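# Advance the cube calendar by one week

## Task

The calendar's front is the side bearing the month name, turned toward the robot, and its two digit cubes currently show today's date. Rearrange them so that the front reads the date seven days later, with each digit the right way up. At the end both cubes must rest flat inside the tray and stay that way without any help from the grippers. Finish by releasing everything and pulling the arms away.

## Robot and tools

Robot: two arms, left_arm and right_arm, each ending in a two-finger parallel gripper. The fingers extend along the gripper's own +z axis and close along its y axis. The reported hand point sits between the pads when they are shut. Closed fingertips stick out about 19 mm past it, open ones about 6 mm, and the tips travel roughly 13 mm further outward while closing, so leave that margin above a surface.

World frame (used in every state line): origin on the table top midway between the arms, +z up, +x out across the table, left_arm on the +y side. The arm names do not tell you which side of an image an arm appears on. Printed hand positions can be slightly wrong, more so at long reach.

The row: every motion command is one row of 16 numbers in [-1, 1] that covers both arms, even if only one moves. Order: left dx, dy, dz, rx, ry, rz, left gripper position, left gripper speed, then the same eight for the right arm. dx..rz are an offset, not a pose: they describe the target relative to that gripper's pose in the most recent result showing it (before any such result in a scene, and for the second and later calls within one reply, relative to where the robot stands when the action begins). The offset is expressed in the gripper's own axes. Scale: 1.0 equals 0.6 m for dx, dy, dz and 180 degrees for rotation; rx, ry, rz form one rotation vector. All zeros therefore means return to that reference pose, not hold still. To keep an arm where it is, send the offset back to its desired pose in the first call of a reply and zeros afterwards, and repeat its last gripper position and speed (a 0 there is itself a command).

Gripper numbers: position +1 is fully open (85 mm), 0 about 41 mm, pads touch near -0.8, and -1 closes until blocked. Speed -1, 0, +1 gives about 20, 85, 150 mm/s. Grip force is fixed by the arm, roughly 190 to 235 N per pad. To hold, send -1 and keep sending it; to release, send any width larger than the object. For a gentler grip, open, then close to just under the object's width. position_measured_pct is about 50 - 50*position, so 0 means fully open; stopping below about 90 short of the request means something is held, about 90 or above means the pads met on nothing or something tiny.

Tools:
- execute_actions {"actions": [...], "pictures": bool}. The list holds at most one item. An empty list just reports the state. An action item {"rows": [[16 numbers], ...], "steps": n} runs n control steps (each 1/30 s, n up to 15, default 15), one row per step, repeating the last row if rows run out; each row is measured from the same reference pose, not from the previous row. A wait item {"steps": n} (n up to 300, no rows) sends nothing and returns once n steps have elapsed since the previous result. A rejected call does nothing.
- move {"target": [16 numbers], "speed": m/s}. Same row layout and offset rule. Each gripper follows a straight line toward its target; both paths finish together and last 0.5 to 10 s (cut off at 10 s). speed ranges 0.002 to 0.5, default 0.25, with rotation capped at twice that in rad/s. Gripper numbers are applied at the start. Paths ignore obstacles and the other arm; hands can lag, drift, or overshoot speed near full extension. Faster contact hits harder, and aiming further past contact pushes harder. The result includes pictures, a "move:" line giving the ending (done, off_target, moving, held, fault) and any limits (paced = command clipped; held = some steps blocked, after which the arm may jump fast), plus each hand's distance from its target.
- wait {"seconds": 0 to 10}: lets time pass without new commands.
- zoom_image {"camera", "region": [x0, y0, x1, y1]}: enlarged crop of that camera's latest image, region at most 504x504 pixels, origin top-left.
- finished_scene {"scene": number of the current scene}: ends and grades it, irreversibly. Replying without any tool call also ends things.

Cameras (896x504): cam_head_left, cam_head_right, cam_high, cam_low, cam_left_wrist, cam_right_wrist. Calibration (K, distortion, T_world_to_cam) is supplied and may be off by a few degrees and millimetres; wrist camera poses derive from joint readings.

Control behaviour: each step the commanded pose is clipped to within 70 mm and 16 degrees of the measured one, then solved by damped inverse kinematics that favours position over orientation. After an action ends the arm only continues to its last clipped pose, so a distant target may need several actions; read the pose in the result and send the remainder. A "Hand target" line shows where the controller is currently heading. The simulation keeps running while you compose a reply, and fingers still in motion keep moving.

Result lines: left_arm: ... | right_arm: ... gives position (m) and quaternion wxyz. "pose unreachable" means the clearance check altered or blocked that arm's command; HELD marks steps where your row was not fully sent.

Hazards: contact torque reaching a joint's load limit (49.1 N m for the first four joints, 30.9 for the last three, held weight included) freezes that arm for 10 s and drops the rest of the call. Holding loads heats motors: a MOTOR HOT warning appears at 60 °C, and at 75 °C the arm goes limp and sags (OVER-TEMPERATURE FAULT). Do not let the arms collide or shove each other. Avoid dropping, slamming or hard pushes, and never knock anything off the table. Occasional external tugs on held parts or nudges to loose items can happen; check the images before letting go.

Each tool is called after "Call:" as name([rows], argument=value, ...), one row to a line, values as JSON.

## Session

Call:
execute_actions(actions=[])

Scene clock: 0.00 s of 7600.00 s.
left_arm: end_effector_position=(+0.4455, +0.4252, +0.3437) position_measured_pct=0.0 end_effector_quat_wxyz=(+0.124, -0.256, +0.839, -0.465) | right_arm: end_effector_position=(+0.3242, +0.1607, +0.3953) position_measured_pct=0.0 end_effector_quat_wxyz=(+0.168, +0.803, +0.237, +0.520)
Joint positions: left_arm=[-1.175  0.408  0.09   1.701  0.885  1.528  0.987] | right_arm=[-1.229  0.516 -0.2    1.488  1.263  1.482  3.317]
Joint velocities: left_arm=[ 0.001 -0.     0.001  0.    -0.001  0.001 -0.   ] | right_arm=[-0.002 -0.    -0.    -0.    -0.    -0.003  0.   ]
Motor temperatures (°C, as the motors report them): left_arm=[31 35 33 36 34 43 47] | right_arm=[30 34 31 32 40 46 39]
Hand target (left_arm): +0.446, +0.425, +0.344; +0.124, -0.256, +0.839, -0.465
Hand target (right_arm): +0.324, +0.161, +0.395; +0.168, +0.803, +0.237, +0.520
camera_calibration (this result's frames):
cam_left_wrist: T_world_to_cam=[[-0.281574, 0.40249, -0.871044, 0.266733], [0.824707, 0.565535, -0.0052745, -0.556227], [0.490483, -0.719842, -0.491177, 0.405247], [0, 0, 0, 1]] pos_world=[0.335062, 0.498922, 0.42845]
cam_right_wrist: T_world_to_cam=[[0.233917, -0.820394, 0.521763, -0.146727], [-0.292498, -0.57117, -0.766948, 0.553731], [0.927215, 0.0267872, -0.37357, -0.0102503], [0, 0, 0, 1]] pos_world=[0.205792, 0.196175, 0.497411]

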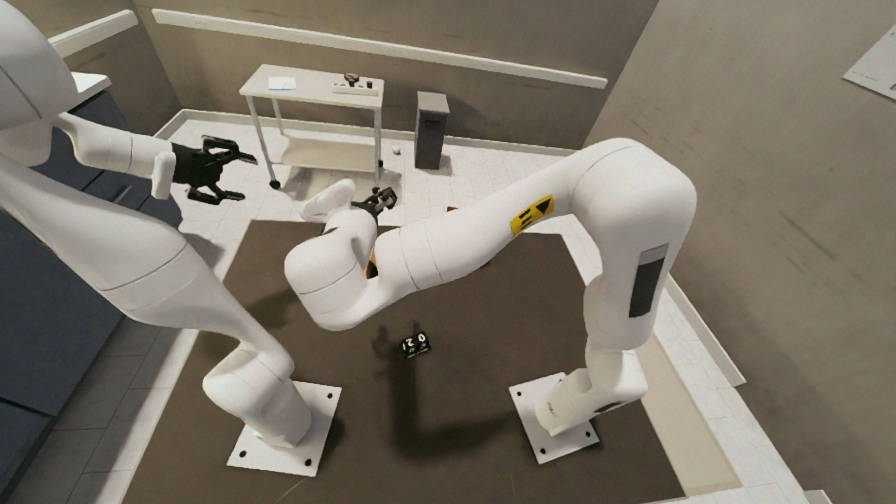

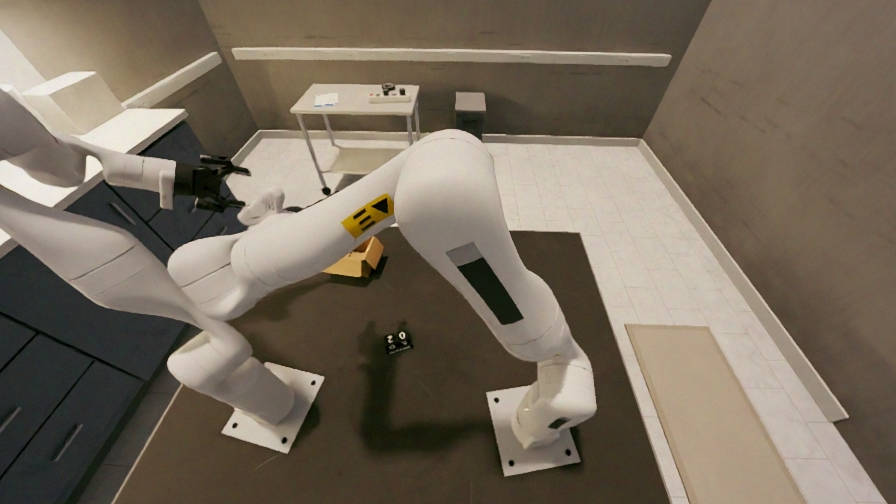

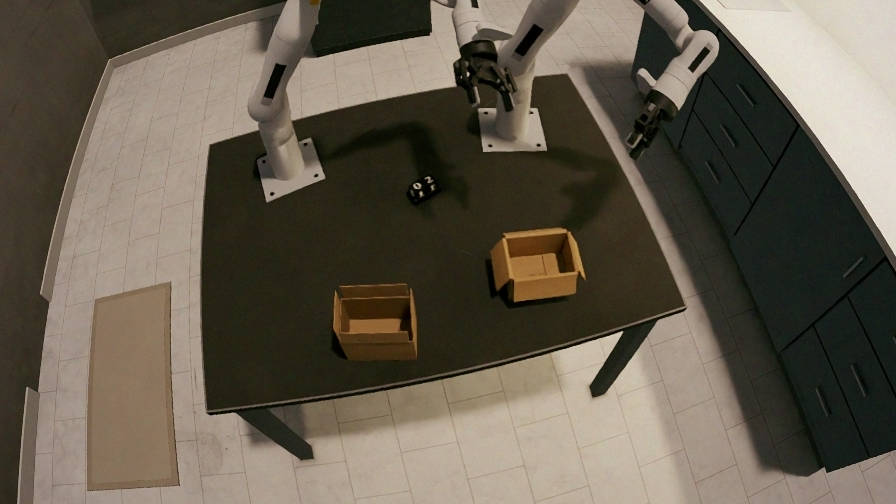

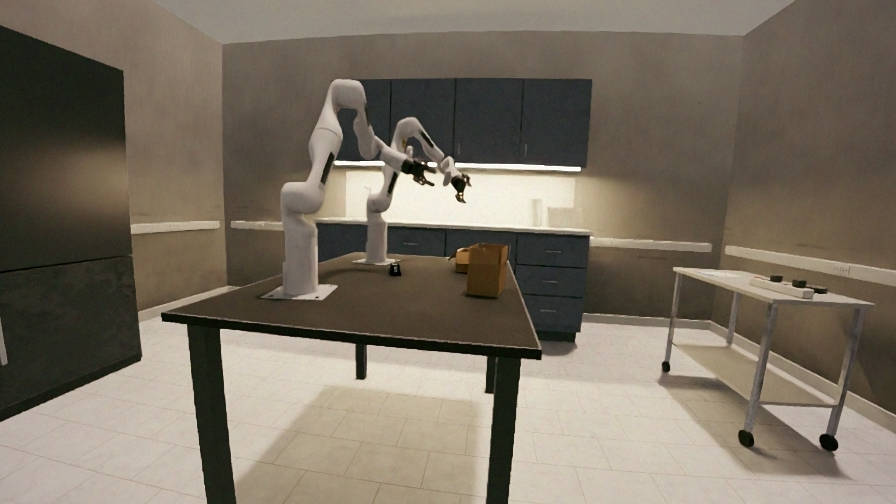

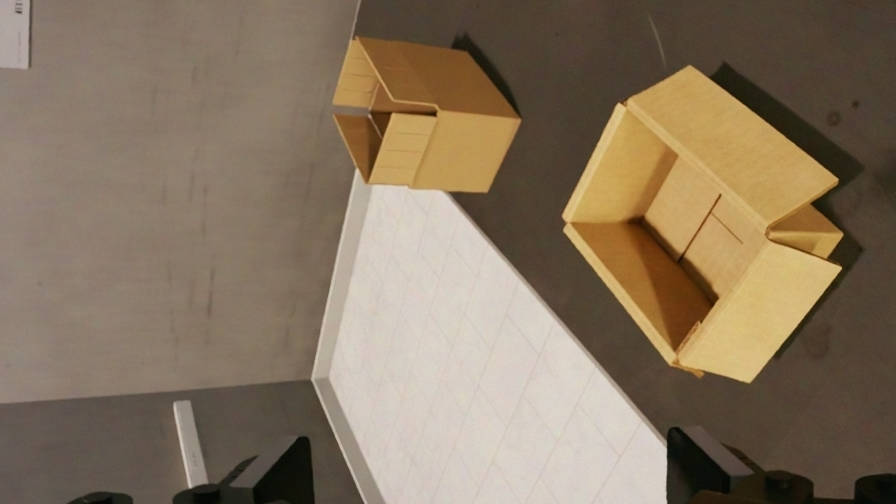

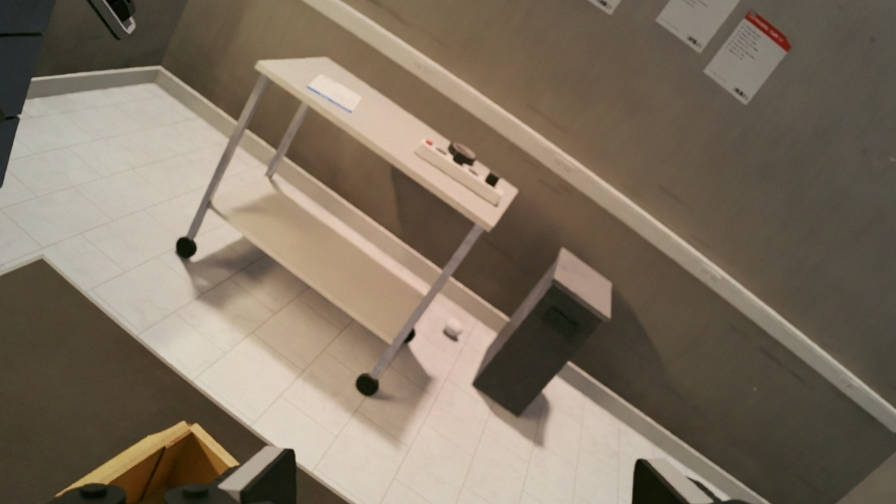

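Call:
zoom_image(camera="cam_head_left", region=[385,320,445,370])

Call:
zoom_image(camera="cam_head_right", region=[370,318,430,368])

Call:
zoom_image(camera="cam_high", region=[390,160,460,220])

Call:
zoom_image(camera="cam_low", region=[375,250,420,285])

Region (385, 320, 445, 370) of cam_head_left's 896x504 image, scaled by 8.400, with more detail than that image has.

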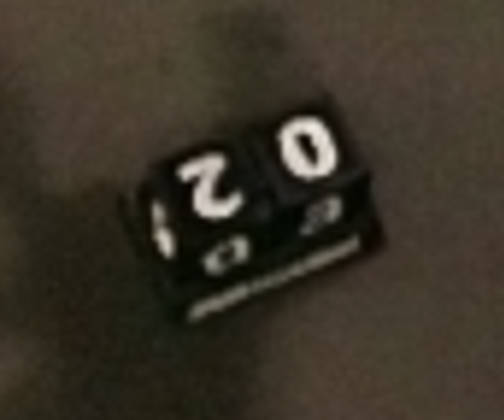

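Region (370, 318, 430, 368) of cam_head_right's 896x504 image, scaled by 8.400, with more detail than that image has.

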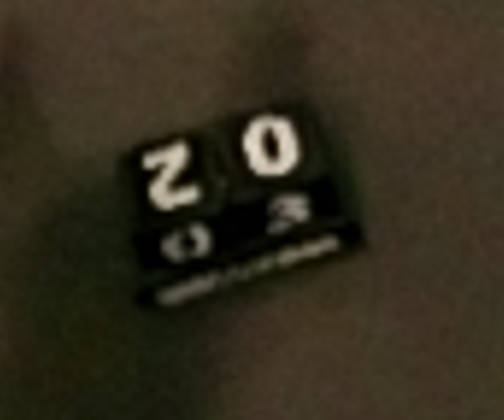

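Region (390, 160, 460, 220) of cam_high's 896x504 image, scaled by 7.200, with more detail than that image has; it fills the top 432 rows of this view, and the rest is white.

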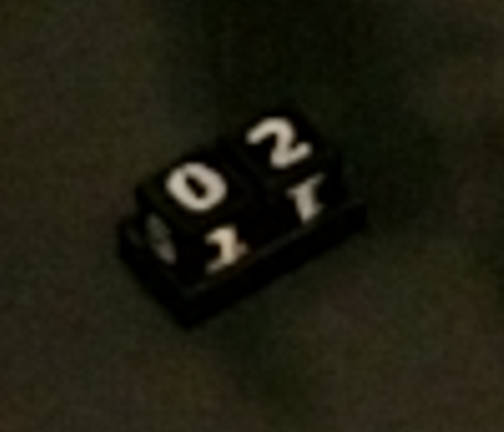

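Region (375, 250, 420, 285) of cam_low's 896x504 image, scaled by 11.200, with more detail than that image has.

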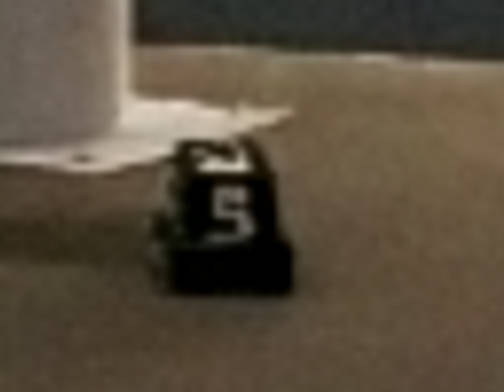

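Call:
move(target=[0,0,0,0,0,0,0.3,0, -0.568,0.34,0.094,-0.118,-0.398,0.493,0.3,0], speed=0.35)

Call:
move(target=[0.709,0.087,0.475,-0.236,0.275,0.517,0.3,0, 0,0,0,0,0,0,0.3,0], speed=0.35)

Scene clock: 23.37 s of 7600.00 s.
left_arm: end_effector_position=(+0.4455, +0.4252, +0.3437) position_measured_pct=34.9 end_effector_quat_wxyz=(+0.124, -0.256, +0.839, -0.465) | right_arm: end_effector_position=(+0.2999, -0.2005, +0.2198) position_measured_pct=34.9 end_effector_quat_wxyz=(+0.004, +0.827, -0.562, +0.000)
Joint positions: left_arm=[-1.175  0.408  0.09   1.701  0.885  1.528  0.987] | right_arm=[-0.379  0.136  0.113  2.01  -0.014  1.003  3.067]
Joint velocities: left_arm=[ 0.     0.     0.    -0.001 -0.002 -0.001  0.   ] | right_arm=[ 0.003  0.     0.015  0.    -0.002 -0.002  0.003]
Motor temperatures (°C, as the motors report them): left_arm=[31 36 33 36 34 43 47] | right_arm=[30 34 31 32 40 46 39]
Hand target (left_arm): +0.446, +0.425, +0.344; +0.124, -0.256, +0.839, -0.465
Hand target (right_arm): +0.300, -0.201, +0.220; +0.004, +0.826, -0.563, -0.000
Off the commanded pose (left_arm): 0.000 m, 0 deg.
Off the commanded pose (right_arm): 0.001 m, 0 deg.
After step 90, 17.07 s passed at rest.
move: done
camera_calibration (this result's frames):
cam_left_wrist: T_world_to_cam=[[-0.281574, 0.40249, -0.871044, 0.266733], [0.824707, 0.565536, -0.00527387, -0.556228], [0.490484, -0.719841, -0.491177, 0.405247], [0, 0, 0, 1]] pos_world=[0.335063, 0.498923, 0.42845]
cam_right_wrist: T_world_to_cam=[[-0.922614, -0.385381, -0.0162871, 0.20654], [-0.383889, 0.921517, -0.0586169, 0.376783], [0.0375987, -0.0478283, -0.998148, 0.345582], [0, 0, 0, 1]] pos_world=[0.322206, -0.251087, 0.370391]

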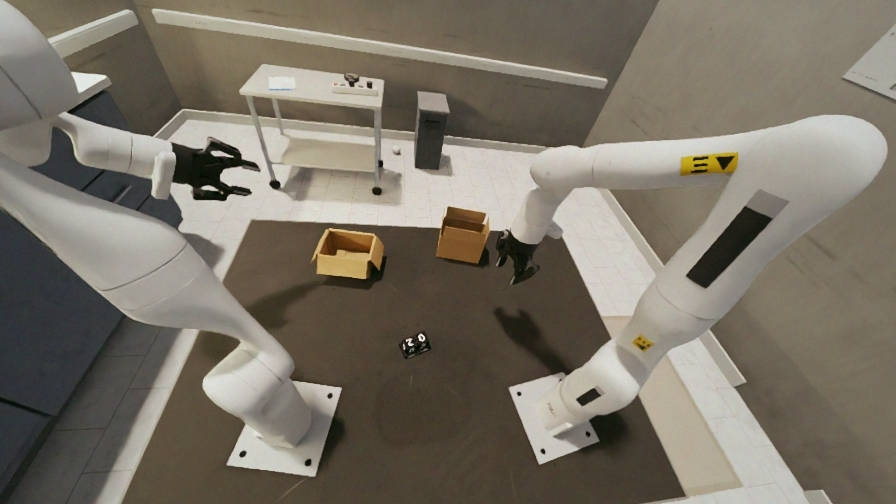

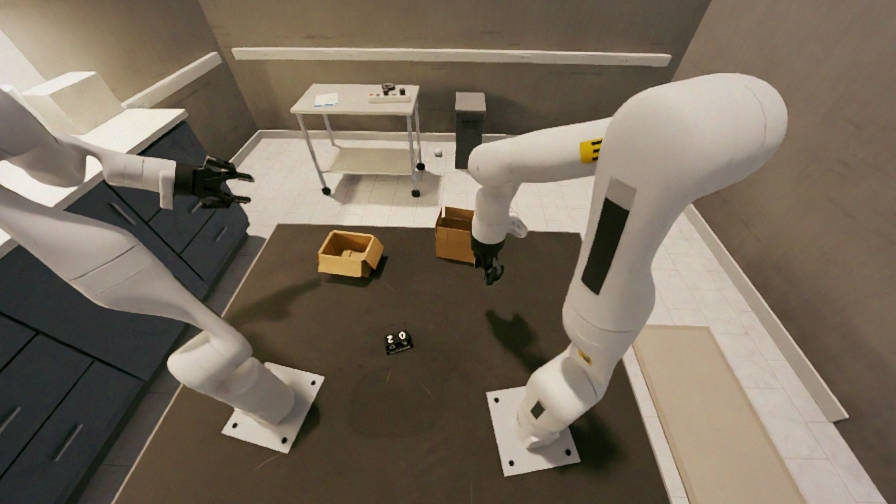

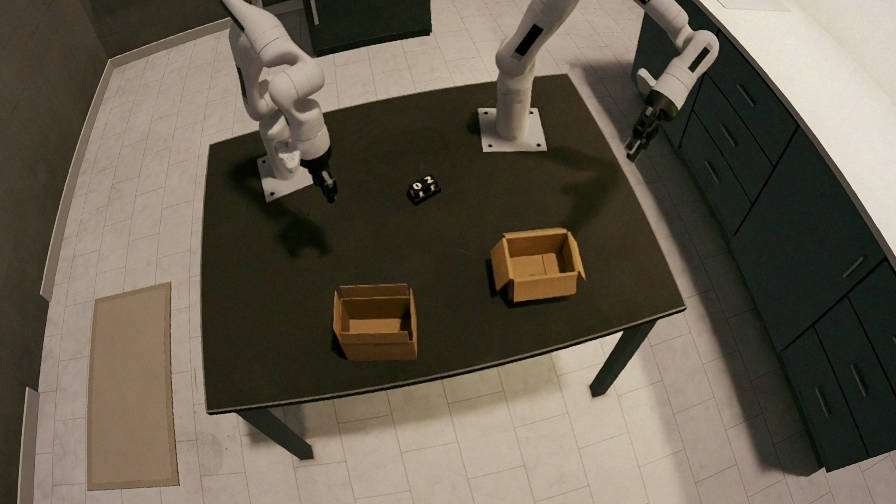

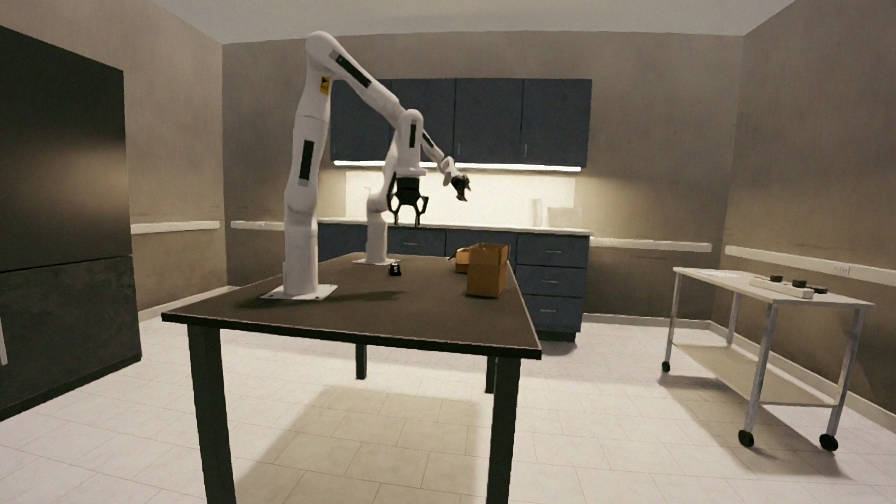

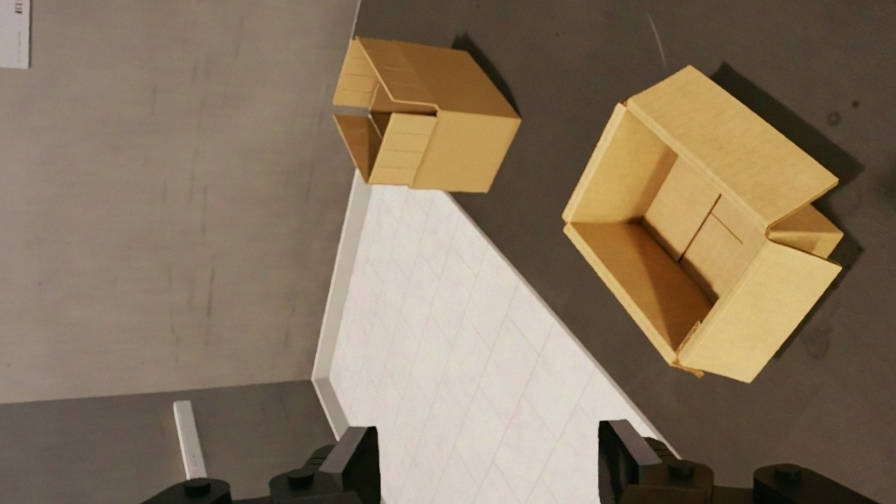

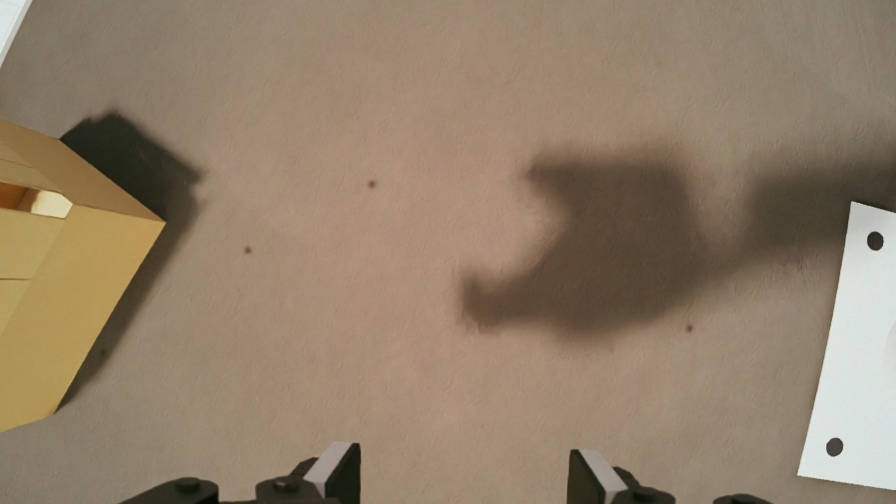

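Scene clock: 26.93 s of 7600.00 s.
left_arm: end_effector_position=(+0.2003, +0.0142, +0.1567) position_measured_pct=34.9 end_effector_quat_wxyz=(-0.000, +0.564, +0.826, +0.003) | right_arm: end_effector_position=(+0.2999, -0.2005, +0.2198) position_measured_pct=34.9 end_effector_quat_wxyz=(+0.004, +0.827, -0.562, +0.000)
Joint positions: left_arm=[ 0.24   0.36   0.706  2.064 -0.322  0.828  1.696] | right_arm=[-0.379  0.136  0.113  2.01  -0.014  1.003  3.067]
Joint velocities: left_arm=[ 0.004  0.003  0.003  0.001 -0.002  0.002  0.003] | right_arm=[ 0.001 -0.    -0.    -0.    -0.    -0.    -0.   ]
Motor temperatures (°C, as the motors report them): left_arm=[31 36 33 36 34 43 47] | right_arm=[30 34 31 32 40 46 39]
Hand target (left_arm): +0.200, +0.014, +0.157; -0.000, +0.564, +0.826, +0.003
Hand target (right_arm): +0.300, -0.201, +0.220; +0.004, +0.827, -0.562, +0.000
Off the commanded pose (left_arm): 0.003 m, 0 deg.
Off the commanded pose (right_arm): 0.000 m, 0 deg.
move: done
camera_calibration (this result's frames):
cam_left_wrist: T_world_to_cam=[[0.933016, 0.356325, -0.0501336, -0.170985], [0.358031, -0.933217, 0.0303223, -0.0133435], [-0.035981, -0.0462406, -0.998282, 0.313236], [0, 0, 0, 1]] pos_world=[0.175579, 0.062958, 0.304531]
cam_right_wrist: T_world_to_cam=[[-0.922613, -0.385382, -0.0162885, 0.206541], [-0.383889, 0.921517, -0.0586177, 0.376783], [0.0376003, -0.0478286, -0.998148, 0.345581], [0, 0, 0, 1]] pos_world=[0.322206, -0.251086, 0.370392]

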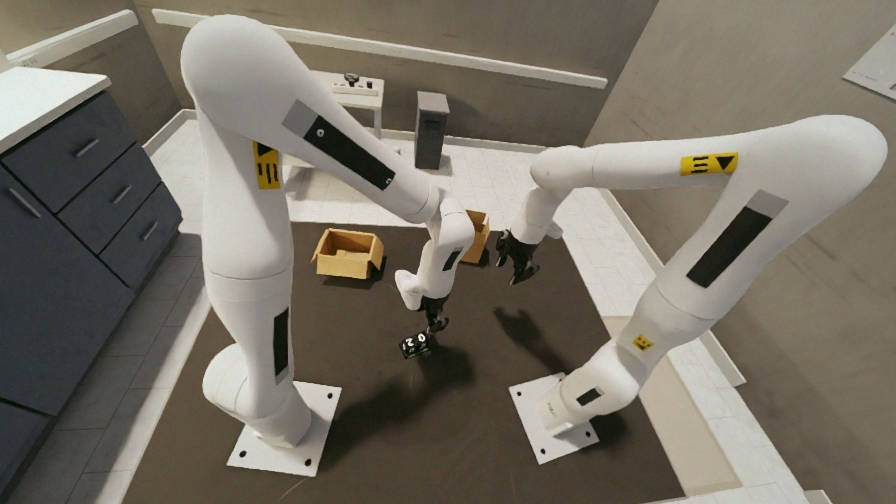

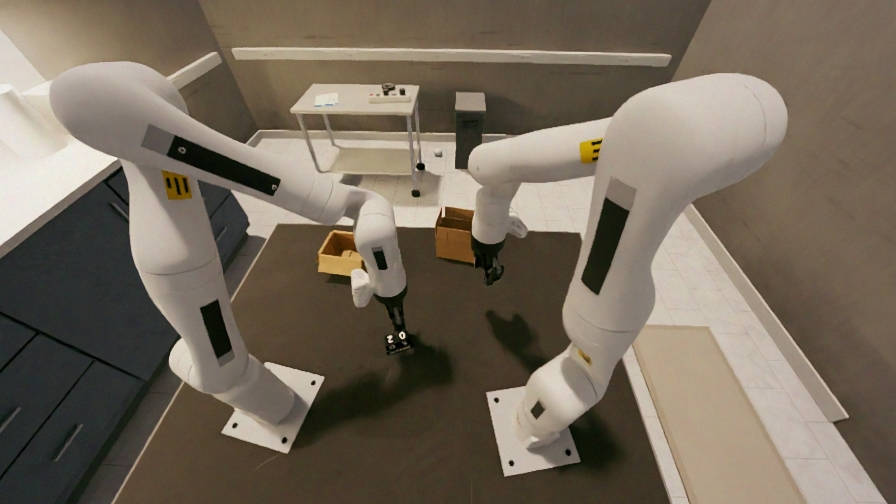

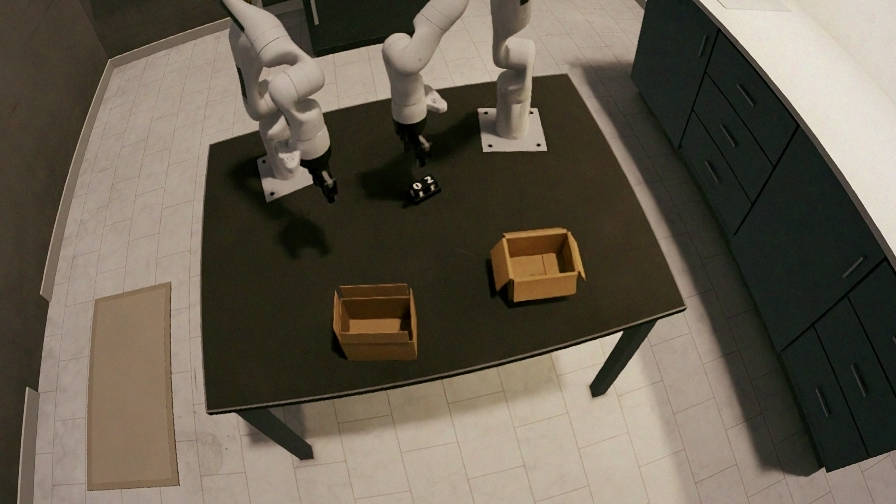

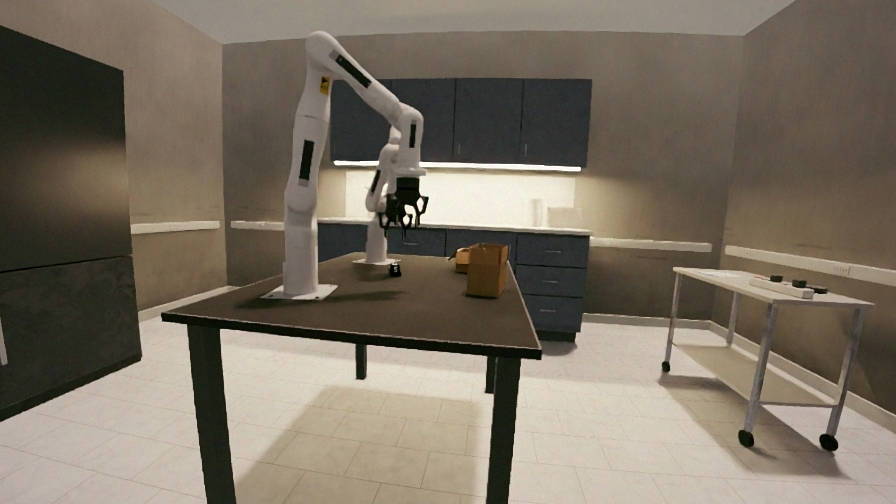

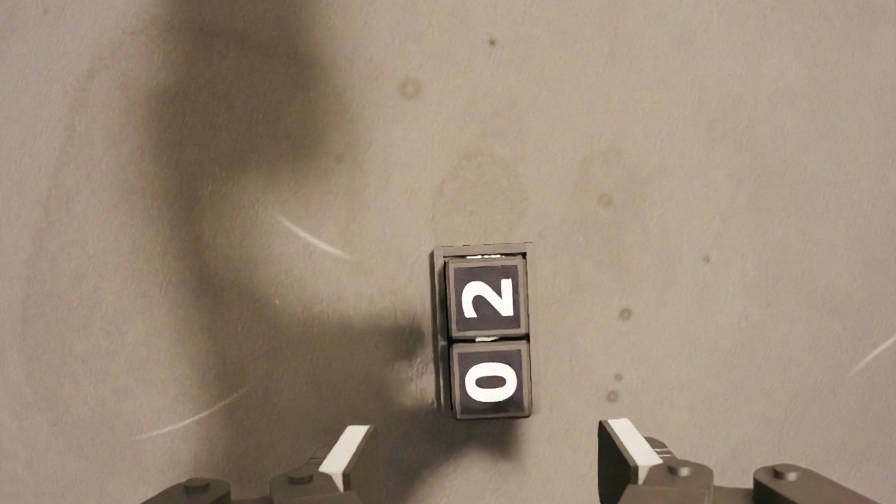

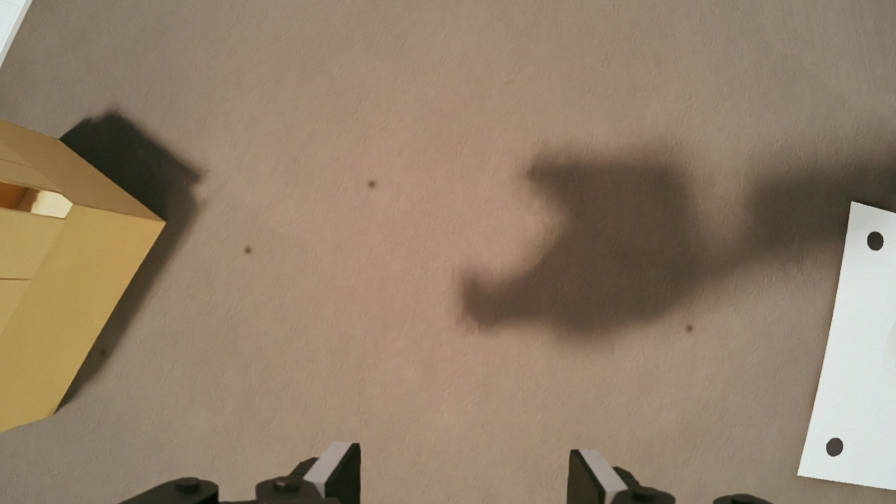

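Call:
move(target=[-0.010,0.004,0.12,0,0,-0.009,0.3,0, 0,0,0,0,0,0,0.3,0], speed=0.15)

Call:
zoom_image(camera="cam_head_right", region=[375,322,425,362])

Scene clock: 32.27 s of 7600.00 s.
left_arm: end_effector_position=(+0.2053, +0.0098, +0.0848) position_measured_pct=34.9 end_effector_quat_wxyz=(+0.000, +0.552, +0.834, +0.003) | right_arm: end_effector_position=(+0.2999, -0.2005, +0.2198) position_measured_pct=34.9 end_effector_quat_wxyz=(+0.004, +0.827, -0.562, +0.000)
Joint positions: left_arm=[ 0.363  0.522  0.57   2.133 -0.493  0.619  1.872] | right_arm=[-0.379  0.136  0.113  2.01  -0.014  1.003  3.067]
Joint velocities: left_arm=[ 0.003  0.004  0.002 -0.001 -0.002  0.001  0.   ] | right_arm=[-0.001 -0.    -0.     0.    -0.    -0.    -0.   ]
Motor temperatures (°C, as the motors report them): left_arm=[31 36 33 36 34 43 47] | right_arm=[30 34 31 32 40 46 39]
Hand target (left_arm): +0.205, +0.010, +0.085; -0.000, +0.552, +0.834, +0.003
Hand target (right_arm): +0.300, -0.201, +0.220; +0.004, +0.827, -0.562, +0.000
Off the commanded pose (left_arm): 0.000 m, 0 deg.
Off the commanded pose (right_arm): 0.000 m, 0 deg.
After step 90, 1.40 s passed at rest.
move: done
camera_calibration (this result's frames):
cam_left_wrist: T_world_to_cam=[[0.922452, 0.382972, -0.0491389, -0.175869], [0.384649, -0.922552, 0.0307065, -0.0226943], [-0.0335734, -0.0472265, -0.99832, 0.240932], [0, 0, 0, 1]] pos_world=[0.179049, 0.0577947, 0.232582]
cam_right_wrist: T_world_to_cam=[[-0.922613, -0.385382, -0.01629, 0.206542], [-0.383889, 0.921517, -0.058618, 0.376783], [0.0376018, -0.0478282, -0.998148, 0.345581], [0, 0, 0, 1]] pos_world=[0.322207, -0.251086, 0.370392]

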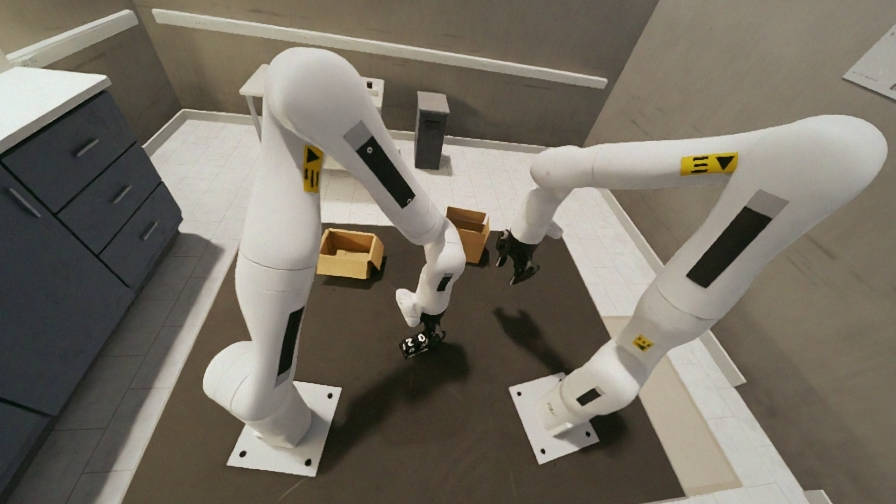

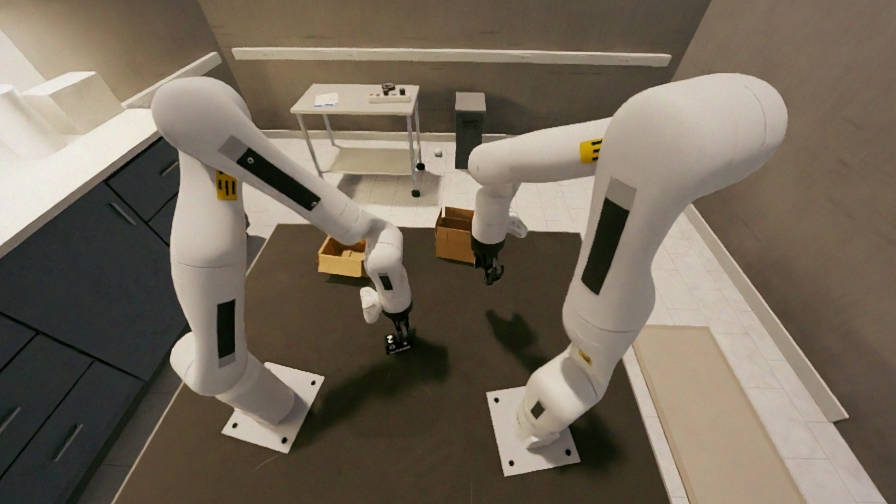

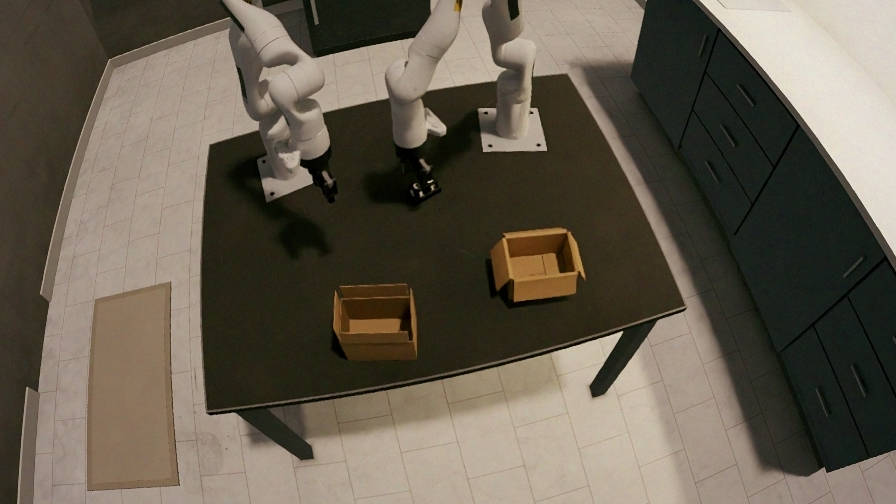

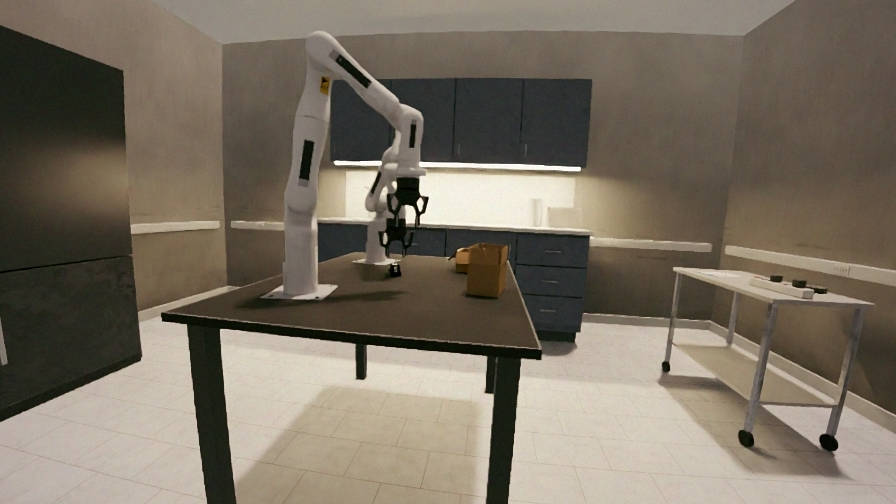

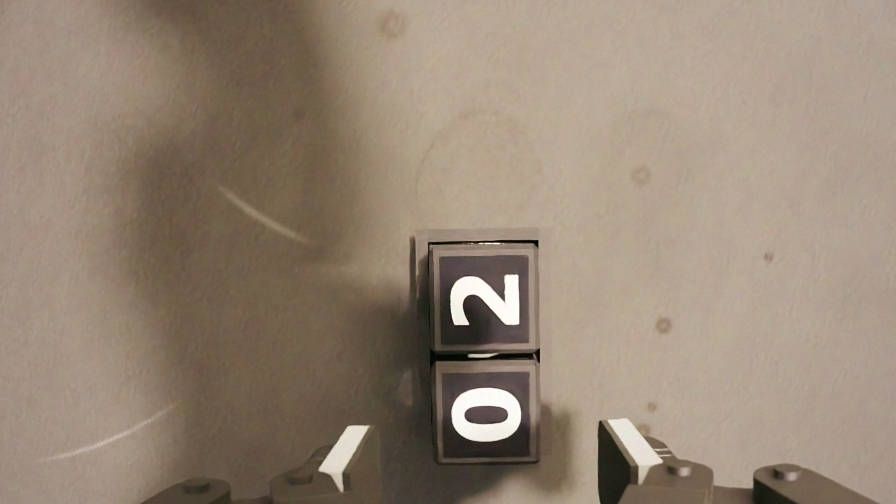

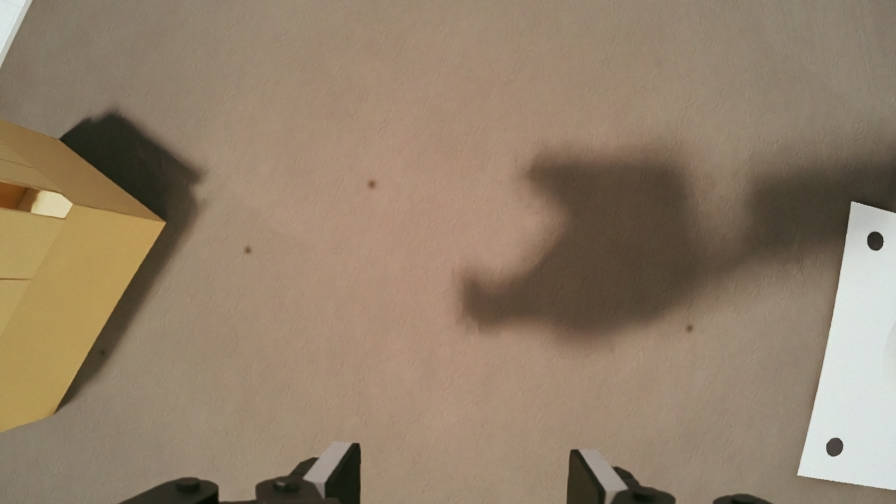

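Region (375, 322, 425, 362) of cam_head_right's 896x504 image, scaled by 10.080, with more detail than that image has; it fills the top 403 rows of this view, and the rest is white.

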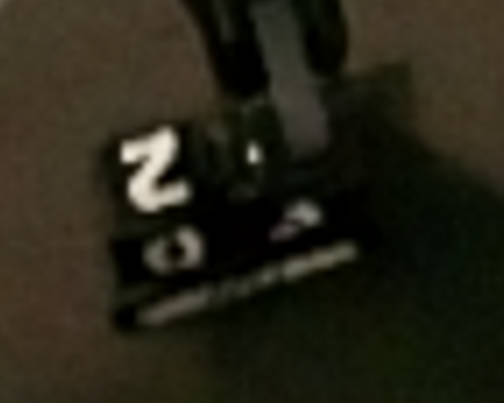

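Call:
move(target=[0,0,0.085,0,0,0,0.3,0, 0,0,0,0,0,0,0.3,0], speed=0.06)

Call:
zoom_image(camera="cam_low", region=[370,240,430,290])

Scene clock: 39.33 s of 7600.00 s.
left_arm: end_effector_position=(+0.2059, +0.0100, +0.0339) position_measured_pct=34.9 end_effector_quat_wxyz=(+0.001, +0.552, +0.834, +0.003) | right_arm: end_effector_position=(+0.2999, -0.2005, +0.2198) position_measured_pct=34.9 end_effector_quat_wxyz=(+0.004, +0.827, -0.562, +0.000)
Joint positions: left_arm=[ 0.462  0.633  0.438  2.169 -0.614  0.463  1.977] | right_arm=[-0.379  0.136  0.113  2.01  -0.014  1.003  3.067]
Joint velocities: left_arm=[ 0.006  0.005  0.002  0.001 -0.002  0.001  0.002] | right_arm=[ 0.001 -0.     0.001  0.    -0.     0.    -0.   ]
Motor temperatures (°C, as the motors report them): left_arm=[31 36 33 36 34 43 47] | right_arm=[30 34 31 32 40 46 39]
Hand target (left_arm): +0.206, +0.010, +0.034; +0.000, +0.552, +0.834, +0.003
Hand target (right_arm): +0.300, -0.201, +0.220; +0.004, +0.827, -0.562, +0.000
Off the commanded pose (left_arm): 0.000 m, 0 deg.
Off the commanded pose (right_arm): 0.000 m, 0 deg.
After step 90, 2.93 s passed at rest.
move: done
camera_calibration (this result's frames):
cam_left_wrist: T_world_to_cam=[[0.922246, 0.383563, -0.0483872, -0.179031], [0.385221, -0.922297, 0.0311911, -0.0213213], [-0.0326636, -0.0474056, -0.998342, 0.190008], [0, 0, 0, 1]] pos_world=[0.179531, 0.0580127, 0.181695]
cam_right_wrist: T_world_to_cam=[[-0.922614, -0.385381, -0.0162915, 0.206544], [-0.383888, 0.921517, -0.058618, 0.376783], [0.0376032, -0.0478277, -0.998148, 0.345581], [0, 0, 0, 1]] pos_world=[0.322208, -0.251086, 0.370392]

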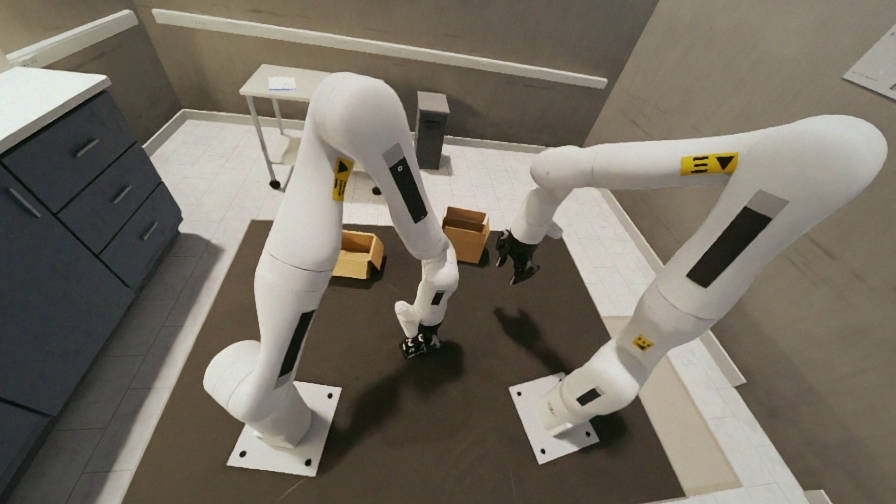

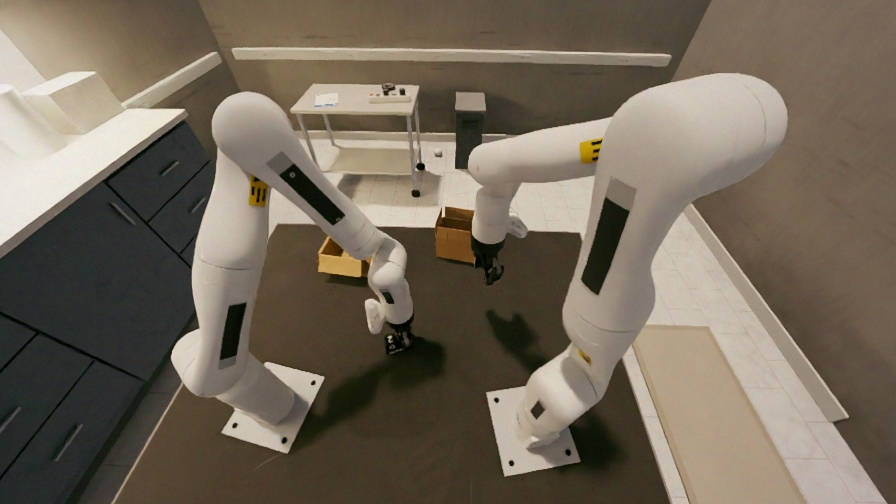

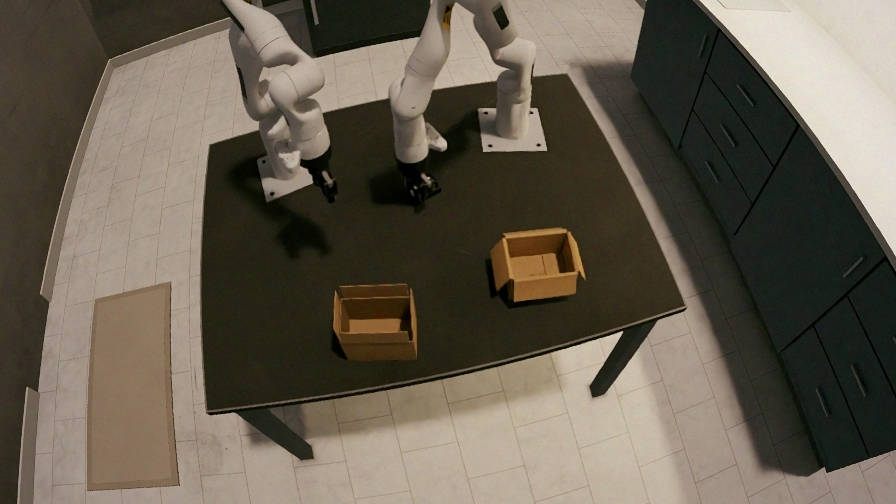

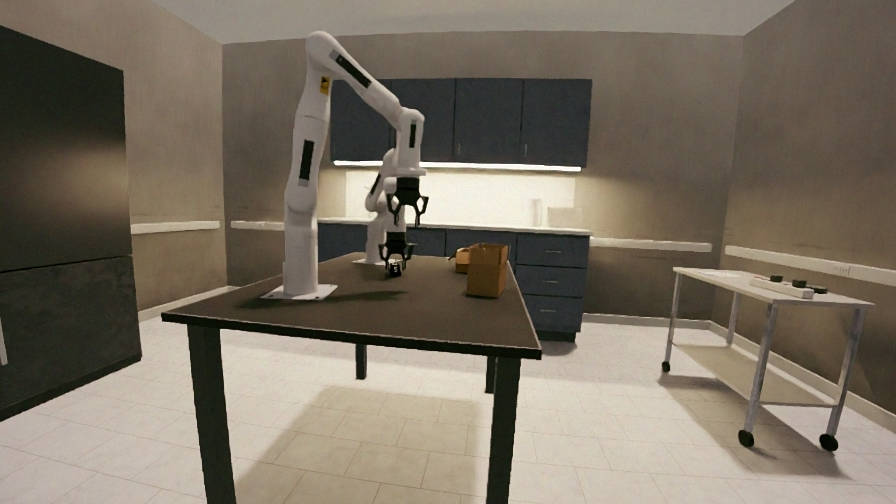

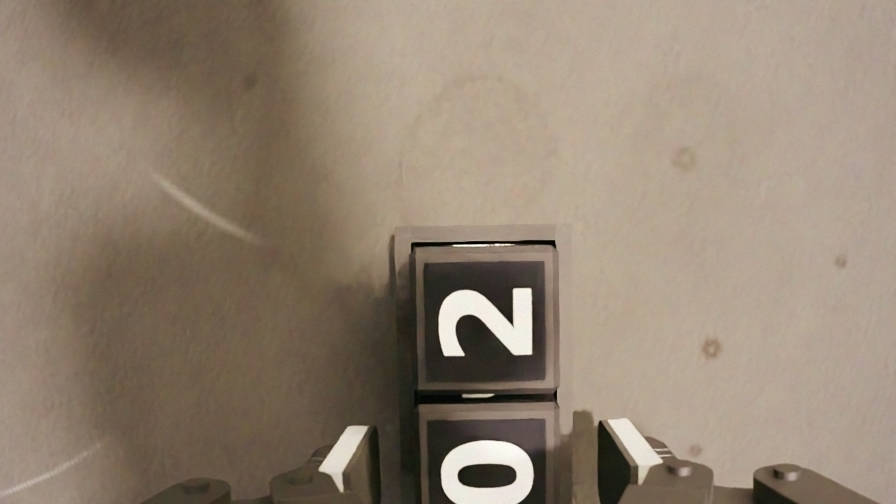

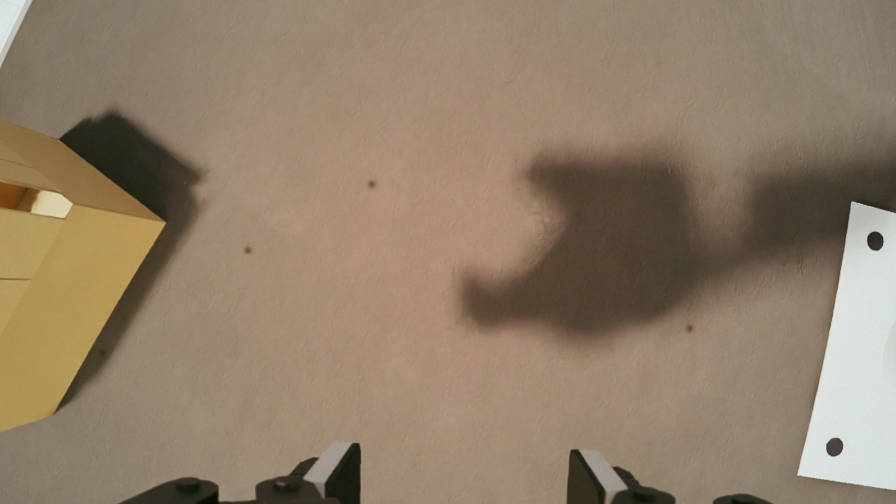

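Region (370, 240, 430, 290) of cam_low's 896x504 image, scaled by 8.400, with more detail than that image has.

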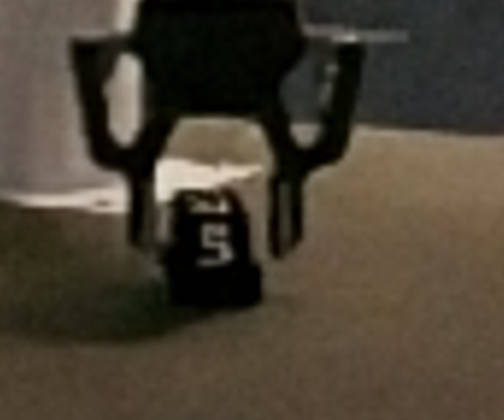

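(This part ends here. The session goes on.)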